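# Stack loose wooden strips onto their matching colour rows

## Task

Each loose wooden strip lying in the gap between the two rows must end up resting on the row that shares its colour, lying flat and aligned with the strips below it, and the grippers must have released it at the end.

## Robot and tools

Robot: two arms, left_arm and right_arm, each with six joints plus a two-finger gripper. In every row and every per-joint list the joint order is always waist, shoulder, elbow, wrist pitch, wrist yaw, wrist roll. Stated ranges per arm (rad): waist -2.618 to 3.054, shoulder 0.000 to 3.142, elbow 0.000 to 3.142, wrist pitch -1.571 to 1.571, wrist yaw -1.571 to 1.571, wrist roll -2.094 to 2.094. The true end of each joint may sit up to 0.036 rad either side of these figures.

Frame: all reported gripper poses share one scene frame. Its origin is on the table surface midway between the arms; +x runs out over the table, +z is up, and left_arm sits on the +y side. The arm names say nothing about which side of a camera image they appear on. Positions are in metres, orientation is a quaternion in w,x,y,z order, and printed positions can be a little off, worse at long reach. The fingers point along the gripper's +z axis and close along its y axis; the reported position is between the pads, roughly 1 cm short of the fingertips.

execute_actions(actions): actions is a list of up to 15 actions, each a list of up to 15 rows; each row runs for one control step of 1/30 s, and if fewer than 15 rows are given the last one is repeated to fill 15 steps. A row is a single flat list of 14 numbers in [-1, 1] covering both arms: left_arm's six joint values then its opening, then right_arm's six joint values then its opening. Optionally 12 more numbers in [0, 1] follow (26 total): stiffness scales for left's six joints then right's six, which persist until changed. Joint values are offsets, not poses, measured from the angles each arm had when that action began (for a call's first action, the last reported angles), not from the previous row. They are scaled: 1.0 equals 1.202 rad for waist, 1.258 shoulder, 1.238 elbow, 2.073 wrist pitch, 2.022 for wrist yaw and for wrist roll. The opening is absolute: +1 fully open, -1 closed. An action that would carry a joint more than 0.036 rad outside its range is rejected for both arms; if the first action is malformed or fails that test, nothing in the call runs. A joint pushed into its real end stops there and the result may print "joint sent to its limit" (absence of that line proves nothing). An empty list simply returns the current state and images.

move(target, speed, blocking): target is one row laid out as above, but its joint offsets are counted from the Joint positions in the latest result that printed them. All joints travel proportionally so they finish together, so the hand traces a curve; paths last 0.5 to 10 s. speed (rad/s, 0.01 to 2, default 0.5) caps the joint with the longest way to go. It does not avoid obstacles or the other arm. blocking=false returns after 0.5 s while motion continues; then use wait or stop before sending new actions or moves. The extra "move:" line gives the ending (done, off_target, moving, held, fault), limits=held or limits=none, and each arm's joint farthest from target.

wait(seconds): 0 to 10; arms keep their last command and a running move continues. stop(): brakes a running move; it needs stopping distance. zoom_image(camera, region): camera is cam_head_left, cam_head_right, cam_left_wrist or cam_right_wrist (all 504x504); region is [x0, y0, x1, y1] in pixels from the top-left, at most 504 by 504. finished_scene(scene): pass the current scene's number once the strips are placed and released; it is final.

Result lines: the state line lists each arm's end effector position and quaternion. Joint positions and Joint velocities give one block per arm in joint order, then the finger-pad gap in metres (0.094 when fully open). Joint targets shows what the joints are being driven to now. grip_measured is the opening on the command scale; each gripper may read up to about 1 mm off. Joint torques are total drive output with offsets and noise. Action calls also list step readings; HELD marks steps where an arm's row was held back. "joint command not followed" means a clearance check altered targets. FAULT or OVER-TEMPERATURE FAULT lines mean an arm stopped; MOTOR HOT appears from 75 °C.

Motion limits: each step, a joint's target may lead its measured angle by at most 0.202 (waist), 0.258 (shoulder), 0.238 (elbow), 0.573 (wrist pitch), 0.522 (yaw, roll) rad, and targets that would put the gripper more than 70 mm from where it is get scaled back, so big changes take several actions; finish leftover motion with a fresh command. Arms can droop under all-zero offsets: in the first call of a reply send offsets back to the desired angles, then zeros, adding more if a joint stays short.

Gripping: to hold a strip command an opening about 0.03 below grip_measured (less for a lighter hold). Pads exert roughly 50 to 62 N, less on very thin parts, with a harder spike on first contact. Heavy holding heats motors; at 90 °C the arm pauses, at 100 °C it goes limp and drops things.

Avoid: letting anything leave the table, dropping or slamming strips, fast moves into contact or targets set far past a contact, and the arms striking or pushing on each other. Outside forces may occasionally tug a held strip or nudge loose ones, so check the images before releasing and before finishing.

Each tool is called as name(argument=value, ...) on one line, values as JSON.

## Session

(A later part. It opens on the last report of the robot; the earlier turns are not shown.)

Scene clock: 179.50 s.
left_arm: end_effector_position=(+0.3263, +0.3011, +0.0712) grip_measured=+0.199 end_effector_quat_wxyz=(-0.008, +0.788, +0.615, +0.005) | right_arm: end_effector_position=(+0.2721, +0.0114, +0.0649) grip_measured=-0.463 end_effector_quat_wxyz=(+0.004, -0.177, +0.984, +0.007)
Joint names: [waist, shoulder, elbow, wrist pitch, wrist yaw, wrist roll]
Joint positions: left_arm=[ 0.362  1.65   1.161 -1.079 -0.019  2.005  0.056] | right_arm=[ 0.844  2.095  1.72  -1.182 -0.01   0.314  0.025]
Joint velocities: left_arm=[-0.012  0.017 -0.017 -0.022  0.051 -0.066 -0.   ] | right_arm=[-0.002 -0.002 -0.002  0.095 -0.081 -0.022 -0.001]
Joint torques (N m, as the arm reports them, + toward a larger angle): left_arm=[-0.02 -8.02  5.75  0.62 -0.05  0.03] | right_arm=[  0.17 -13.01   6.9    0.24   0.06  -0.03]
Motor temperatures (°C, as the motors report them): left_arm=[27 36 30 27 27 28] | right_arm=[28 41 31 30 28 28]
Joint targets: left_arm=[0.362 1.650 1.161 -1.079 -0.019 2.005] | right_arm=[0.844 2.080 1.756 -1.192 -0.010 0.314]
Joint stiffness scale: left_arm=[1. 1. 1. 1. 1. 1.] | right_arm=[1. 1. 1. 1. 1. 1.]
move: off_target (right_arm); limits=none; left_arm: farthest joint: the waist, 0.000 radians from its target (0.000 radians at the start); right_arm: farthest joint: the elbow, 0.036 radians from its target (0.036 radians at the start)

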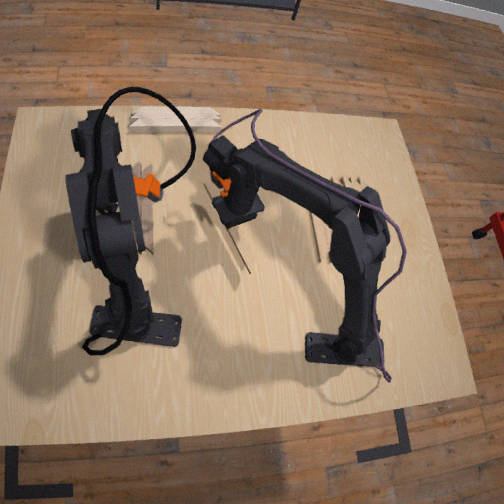

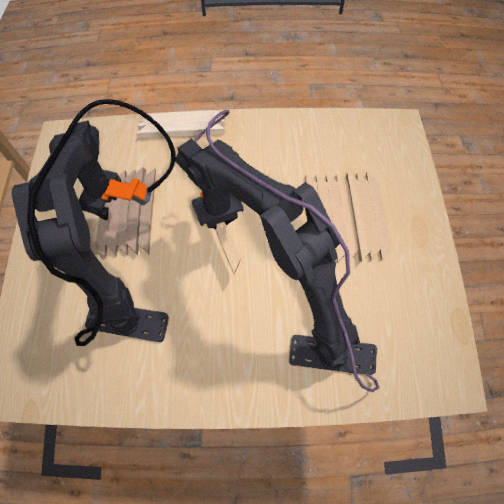

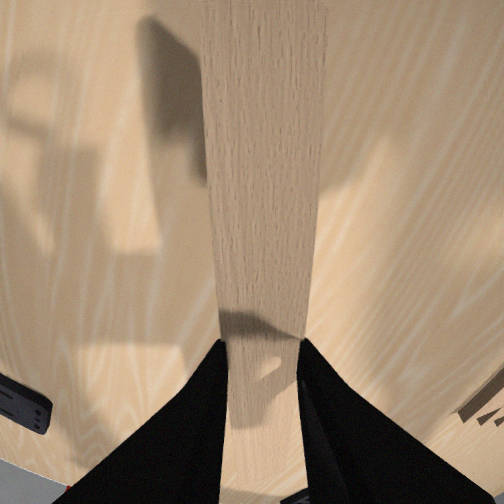

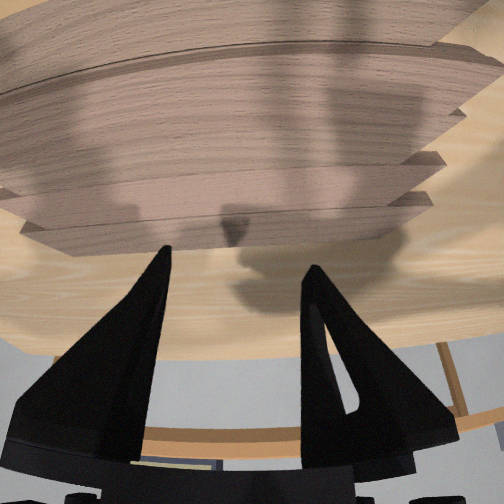

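move(target=[0,0,0,0,0,0,0.2, -0.622,-0.141,-0.280,0.0825,0,-0.199,-0.5], speed=0.5)

zoom_image(camera="cam_head_left", region=[280,150,420,280])

Scene clock: 187.60 s.
left_arm: end_effector_position=(+0.3263, +0.3011, +0.0712) grip_measured=+0.199 end_effector_quat_wxyz=(-0.008, +0.788, +0.615, +0.005) | right_arm: end_effector_position=(+0.3102, -0.2685, +0.0376) grip_measured=-0.463 end_effector_quat_wxyz=(-0.002, -0.000, +1.000, +0.005)
Joint names: [waist, shoulder, elbow, wrist pitch, wrist yaw, wrist roll]
Joint positions: left_arm=[ 0.362  1.65   1.161 -1.079 -0.019  2.005  0.056] | right_arm=[ 0.093  1.946  1.39  -1.02  -0.01  -0.082  0.025]
Joint velocities: left_arm=[ 0.012 -0.007 -0.007  0.022  0.022  0.022 -0.001] | right_arm=[ 0.012  0.002 -0.012 -0.051  0.11  -0.022  0.   ]
Joint torques (N m, as the arm reports them, + toward a larger angle): left_arm=[ 0.   -7.98  5.74  0.62 -0.06  0.03] | right_arm=[  0.29 -12.36   3.23   0.45   0.    -0.1 ]
Motor temperatures (°C, as the motors report them): left_arm=[27 36 30 27 27 28] | right_arm=[28 41 31 30 28 28]
Joint targets: left_arm=[0.362 1.650 1.161 -1.079 -0.019 2.005] | right_arm=[0.096 1.917 1.373 -1.011 -0.009 -0.088]
Joint stiffness scale: left_arm=[1. 1. 1. 1. 1. 1.] | right_arm=[1. 1. 1. 1. 1. 1.]
move: off_target (right_arm); limits=none; left_arm: farthest joint: the waist, 0.000 radians from its target (0.000 radians at the start); right_arm: farthest joint: the shoulder, 0.028 radians from its target (0.177 radians at the start)

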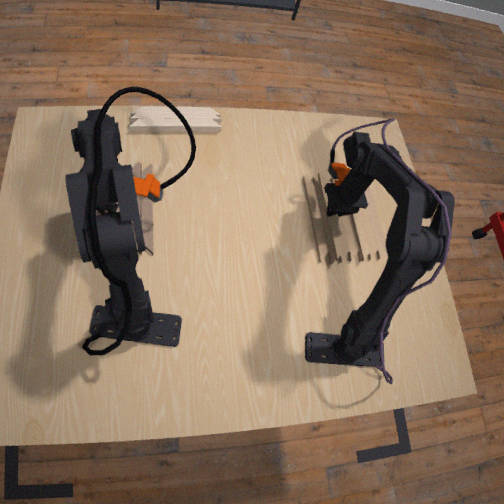

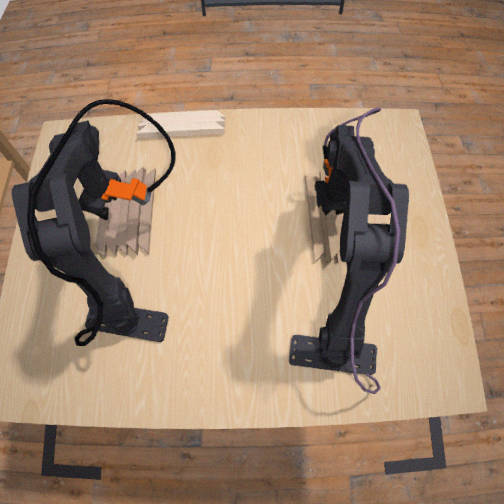

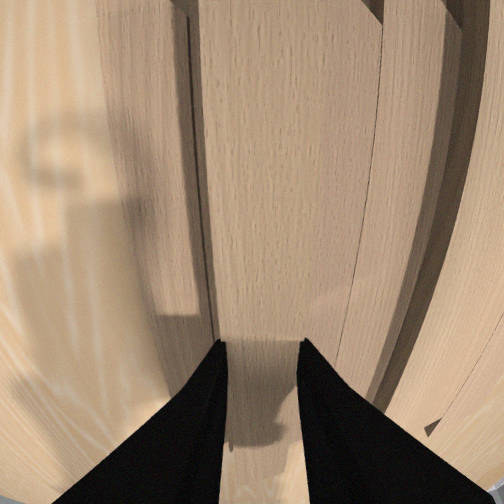

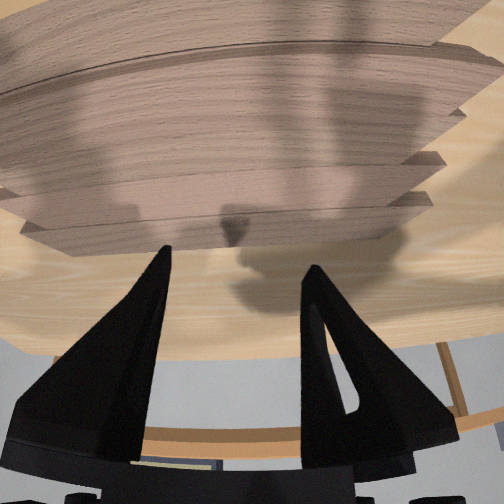

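Region (280, 150, 420, 280) of cam_head_left's 504x504 image, scaled by 3.600, with more detail than that image has; it fills the top 468 rows of this view, and the rest is white.

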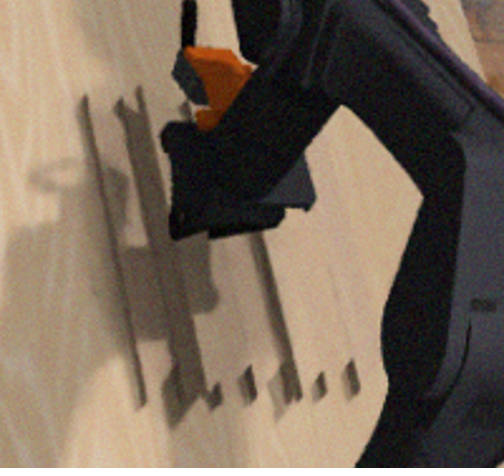

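move(target=[0,0,0,0,0,0,0.2, 0.019,-0.042,-0.058,0.022,0,0.012,-0.5], speed=0.15)

zoom_image(camera="cam_head_left", region=[280,150,420,280])

Scene clock: 196.43 s.
left_arm: end_effector_position=(+0.3263, +0.3011, +0.0712) grip_measured=+0.199 end_effector_quat_wxyz=(-0.008, +0.788, +0.615, +0.005) | right_arm: end_effector_position=(+0.3036, -0.2626, +0.0333) grip_measured=-0.463 end_effector_quat_wxyz=(+0.002, +0.001, +1.000, +0.005)
Joint names: [waist, shoulder, elbow, wrist pitch, wrist yaw, wrist roll]
Joint positions: left_arm=[ 0.362  1.65   1.161 -1.079 -0.019  2.005  0.056] | right_arm=[ 0.108  1.92   1.336 -0.984 -0.01  -0.064  0.025]
Joint velocities: left_arm=[ 0.012 -0.002 -0.012 -0.037  0.037 -0.022 -0.   ] | right_arm=[ 0.012 -0.007 -0.007 -0.007 -0.007  0.007 -0.   ]
Joint torques (N m, as the arm reports them, + toward a larger angle): left_arm=[-0.06 -8.01  5.78  0.62 -0.05  0.03] | right_arm=[  0.65 -11.91   3.22   0.37   0.03   0.07]
Motor temperatures (°C, as the motors report them): left_arm=[27 36 30 27 27 28] | right_arm=[28 41 30 30 28 28]
Joint targets: left_arm=[0.362 1.650 1.161 -1.079 -0.019 2.005] | right_arm=[0.115 1.893 1.318 -0.975 -0.010 -0.058]
Joint stiffness scale: left_arm=[1. 1. 1. 1. 1. 1.] | right_arm=[1. 1. 1. 1. 1. 1.]
move: off_target (right_arm); limits=none; left_arm: farthest joint: the waist, 0.000 radians from its target (0.000 radians at the start); right_arm: farthest joint: the shoulder, 0.026 radians from its target (0.053 radians at the start)

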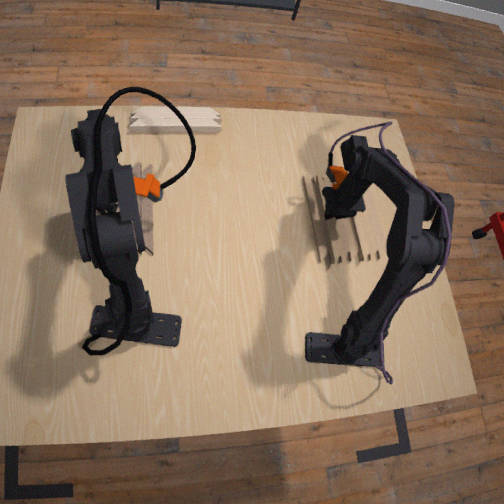

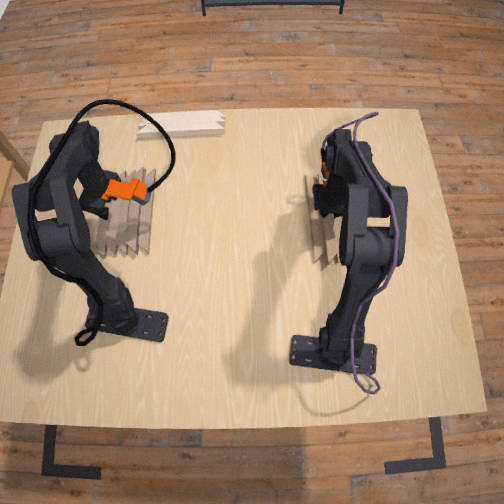

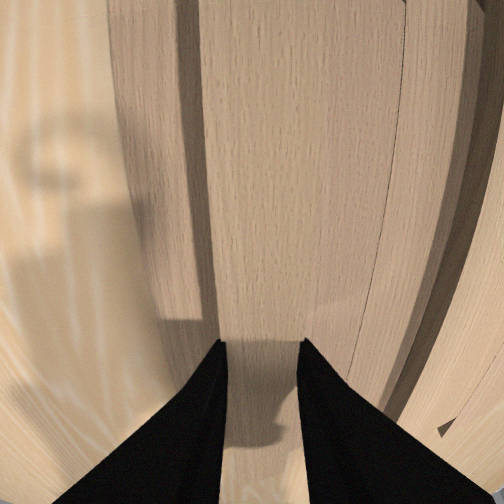

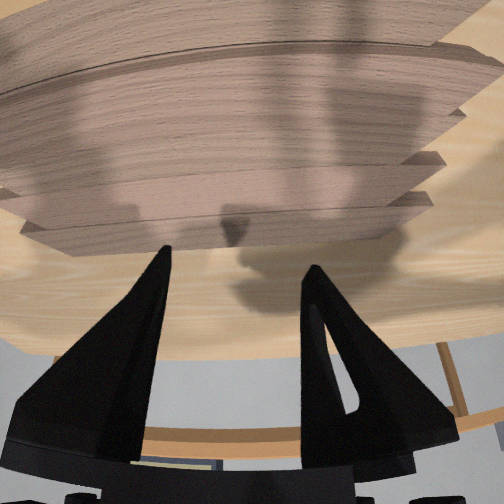

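Region (280, 150, 420, 280) of cam_head_left's 504x504 image, scaled by 3.600, with more detail than that image has; it fills the top 468 rows of this view, and the rest is white.

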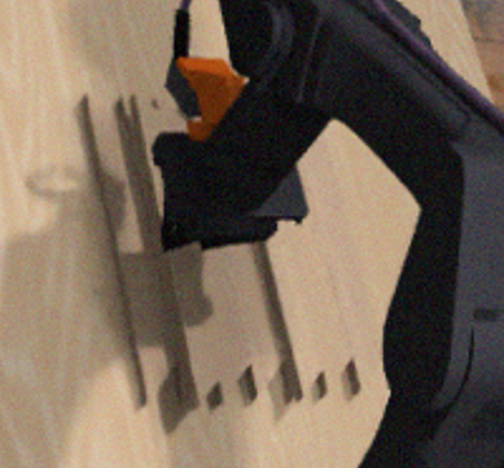

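move(target=[0,0,0,0,0,0,0.2, 0.008,0.016,-0.012,0.014,0,0.0,-0.5], speed=0.1)

zoom_image(camera="cam_head_left", region=[280,150,420,280])

Scene clock: 200.57 s.
left_arm: end_effector_position=(+0.3263, +0.3011, +0.0712) grip_measured=+0.199 end_effector_quat_wxyz=(-0.008, +0.788, +0.615, +0.005) | right_arm: end_effector_position=(+0.3062, -0.2628, +0.0267) grip_measured=-0.463 end_effector_quat_wxyz=(+0.001, +0.001, +1.000, +0.005)
Joint names: [waist, shoulder, elbow, wrist pitch, wrist yaw, wrist roll]
Joint positions: left_arm=[ 0.362  1.65   1.161 -1.079 -0.019  2.005  0.056] | right_arm=[ 0.108  1.939  1.336 -0.967 -0.01  -0.064  0.025]
Joint velocities: left_arm=[ 0.002  0.012 -0.012  0.051 -0.037  0.051 -0.   ] | right_arm=[-0.007  0.002 -0.012 -0.022 -0.051 -0.051 -0.   ]
Joint torques (N m, as the arm reports them, + toward a larger angle): left_arm=[-0.03 -8.    5.83  0.63 -0.04  0.02] | right_arm=[ 0.76 -9.96  3.4   0.45 -0.02  0.01]
Motor temperatures (°C, as the motors report them): left_arm=[27 36 30 27 27 28] | right_arm=[28 40 30 30 28 28]
Joint targets: left_arm=[0.362 1.650 1.161 -1.079 -0.019 2.005] | right_arm=[0.117 1.940 1.321 -0.955 -0.010 -0.064]
Joint stiffness scale: left_arm=[1. 1. 1. 1. 1. 1.] | right_arm=[1. 1. 1. 1. 1. 1.]
move: done; limits=none; left_arm: farthest joint: the waist, 0.000 radians from its target (0.000 radians at the start); right_arm: farthest joint: the elbow, 0.014 radians from its target (0.014 radians at the start)

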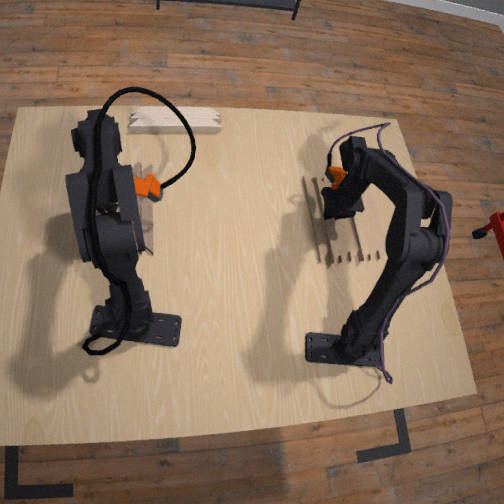

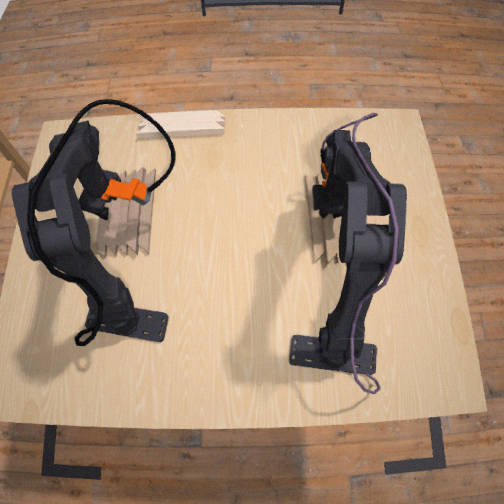

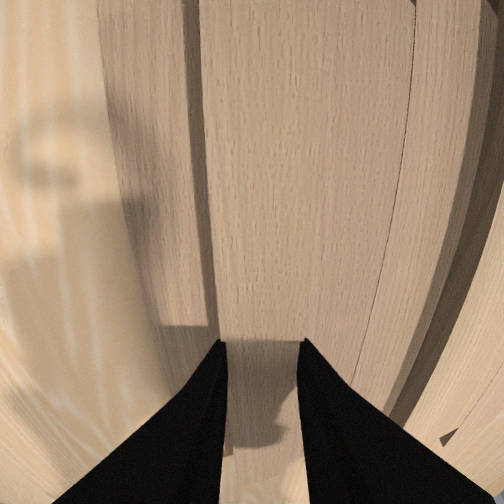

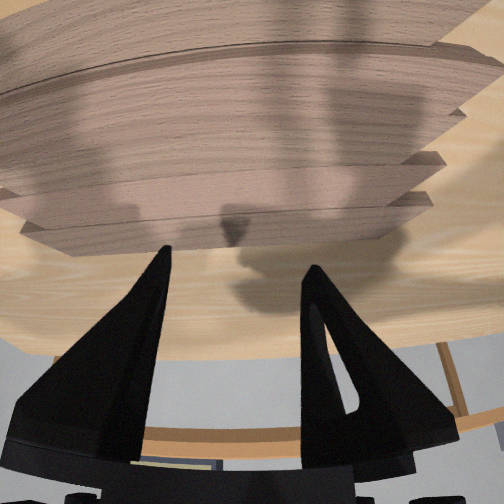

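Region (280, 150, 420, 280) of cam_head_left's 504x504 image, scaled by 3.600, with more detail than that image has; it fills the top 468 rows of this view, and the rest is white.

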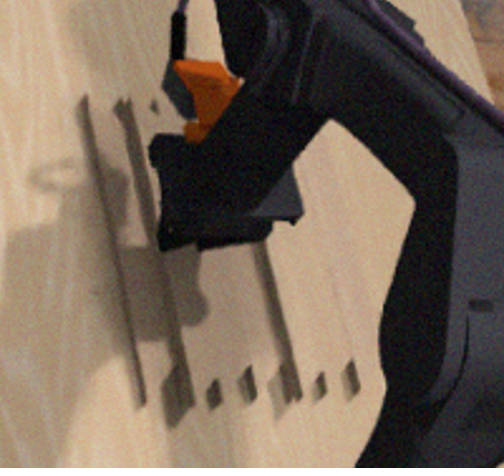

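Good. Release and lift.

move(target=[0,0,0,0,0,0,0.2, 0,0,0,0,0,0,0.1])

move(target=[0,0,0,0,0,0,0.2, 0,-0.12,0.01,-0.06,0,0,0.1], speed=0.4)

Scene clock: 205.07 s.
left_arm: end_effector_position=(+0.3263, +0.3011, +0.0712) grip_measured=+0.199 end_effector_quat_wxyz=(-0.008, +0.788, +0.615, +0.005) | right_arm: end_effector_position=(+0.3062, -0.2628, +0.0267) grip_measured=+0.097 end_effector_quat_wxyz=(+0.001, +0.001, +1.000, +0.005)
Joint names: [waist, shoulder, elbow, wrist pitch, wrist yaw, wrist roll]
Joint positions: left_arm=[ 0.362  1.65   1.161 -1.079 -0.019  2.005  0.056] | right_arm=[ 0.108  1.939  1.336 -0.967 -0.01  -0.064  0.052]
Joint velocities: left_arm=[-0.002 -0.002 -0.002 -0.066 -0.037 -0.051  0.   ] | right_arm=[-0.007 -0.012  0.007 -0.007 -0.051  0.007 -0.001]
Joint torques (N m, as the arm reports them, + toward a larger angle): left_arm=[-0.03 -8.01  5.71  0.62 -0.05  0.03] | right_arm=[ 0.04 -9.78  4.33  0.33 -0.02 -0.02]
Motor temperatures (°C, as the motors report them): left_arm=[27 36 30 27 27 28] | right_arm=[28 40 30 30 28 28]
Joint targets: left_arm=[0.362 1.650 1.161 -1.079 -0.019 2.005] | right_arm=[0.108 1.939 1.336 -0.967 -0.010 -0.064]
Joint stiffness scale: left_arm=[1. 1. 1. 1. 1. 1.] | right_arm=[1. 1. 1. 1. 1. 1.]
move: done; limits=none; left_arm: farthest joint: the waist, 0.000 radians from its target (0.000 radians at the start); right_arm: farthest joint: the waist, 0.000 radians from its target (0.000 radians at the start)

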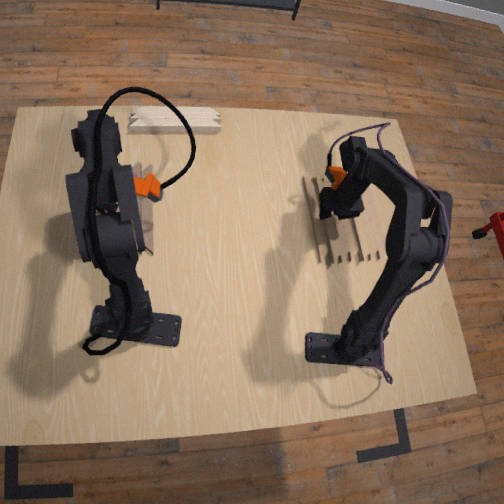

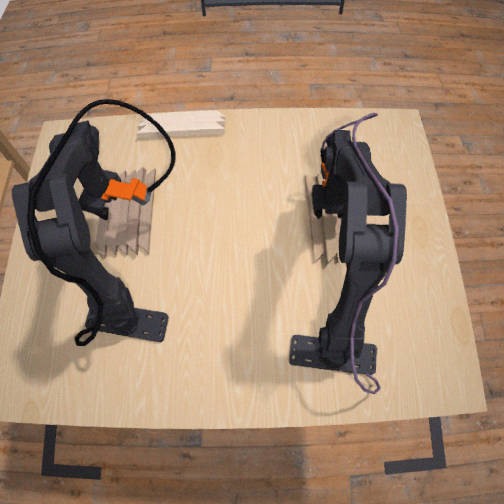

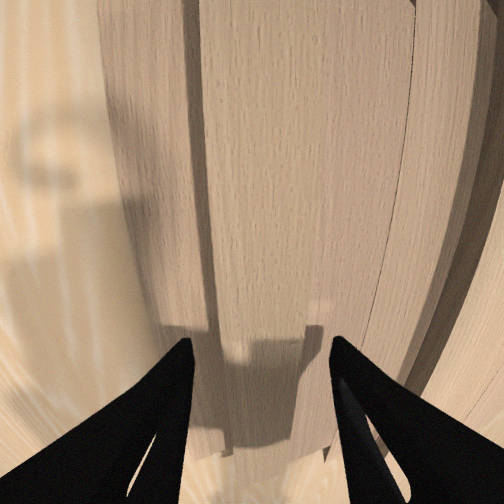

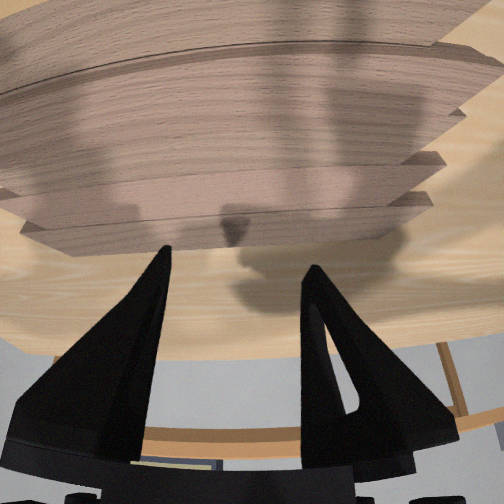

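Scene clock: 206.10 s.
left_arm: end_effector_position=(+0.3263, +0.3011, +0.0712) grip_measured=+0.199 end_effector_quat_wxyz=(-0.008, +0.788, +0.615, +0.005) | right_arm: end_effector_position=(+0.2874, -0.2615, +0.0713) grip_measured=+0.097 end_effector_quat_wxyz=(+0.013, +0.001, +1.000, +0.004)
Joint names: [waist, shoulder, elbow, wrist pitch, wrist yaw, wrist roll]
Joint positions: left_arm=[ 0.362  1.65   1.161 -1.079 -0.019  2.005  0.056] | right_arm=[ 0.108  1.8    1.336 -1.081 -0.01  -0.064  0.052]
Joint velocities: left_arm=[-0.007  0.002 -0.007 -0.022  0.037 -0.022 -0.001] | right_arm=[-0.007 -0.012 -0.002  0.022  0.022 -0.007  0.001]
Joint torques (N m, as the arm reports them, + toward a larger angle): left_arm=[-0.02 -8.    5.76  0.63 -0.05  0.03] | right_arm=[ 0.03 -9.55  5.52  0.24  0.04 -0.03]
Motor temperatures (°C, as the motors report them): left_arm=[27 36 30 27 27 28] | right_arm=[28 40 30 30 28 28]
Joint targets: left_arm=[0.362 1.650 1.161 -1.079 -0.019 2.005] | right_arm=[0.108 1.788 1.348 -1.091 -0.010 -0.064]
Joint stiffness scale: left_arm=[1. 1. 1. 1. 1. 1.] | right_arm=[1. 1. 1. 1. 1. 1.]
move: done; limits=none; left_arm: farthest joint: the waist, 0.000 radians from its target (0.000 radians at the start); right_arm: farthest joint: the elbow, 0.013 radians from its target (0.013 radians at the start)

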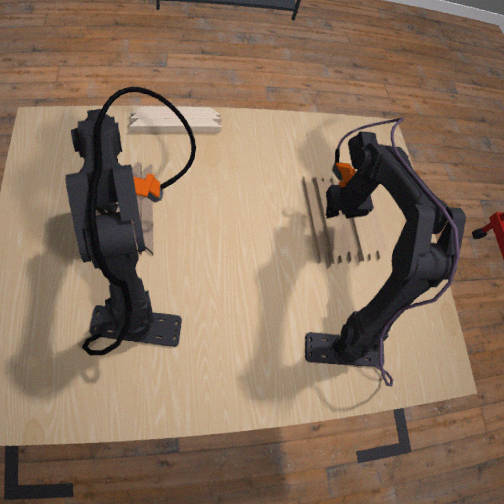

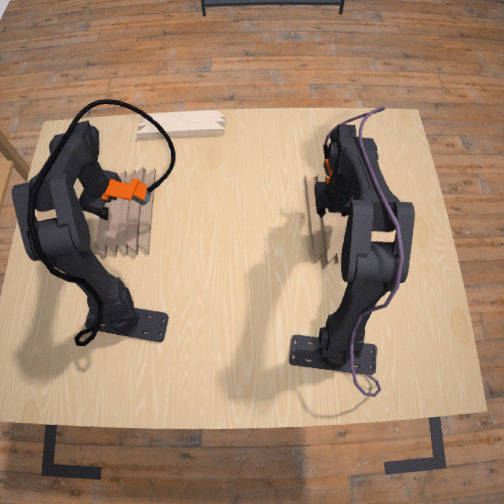

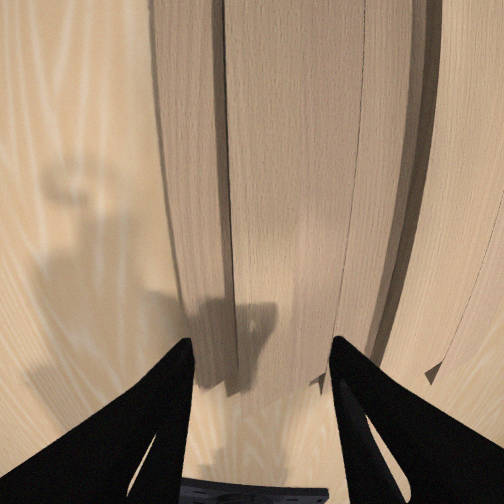

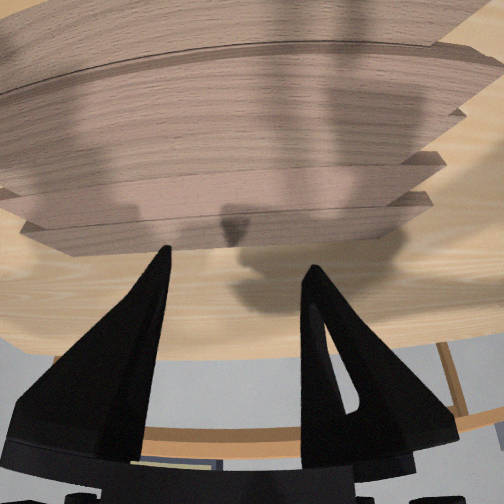

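finished_scene(scene=2)

The scene is finished: the task was done.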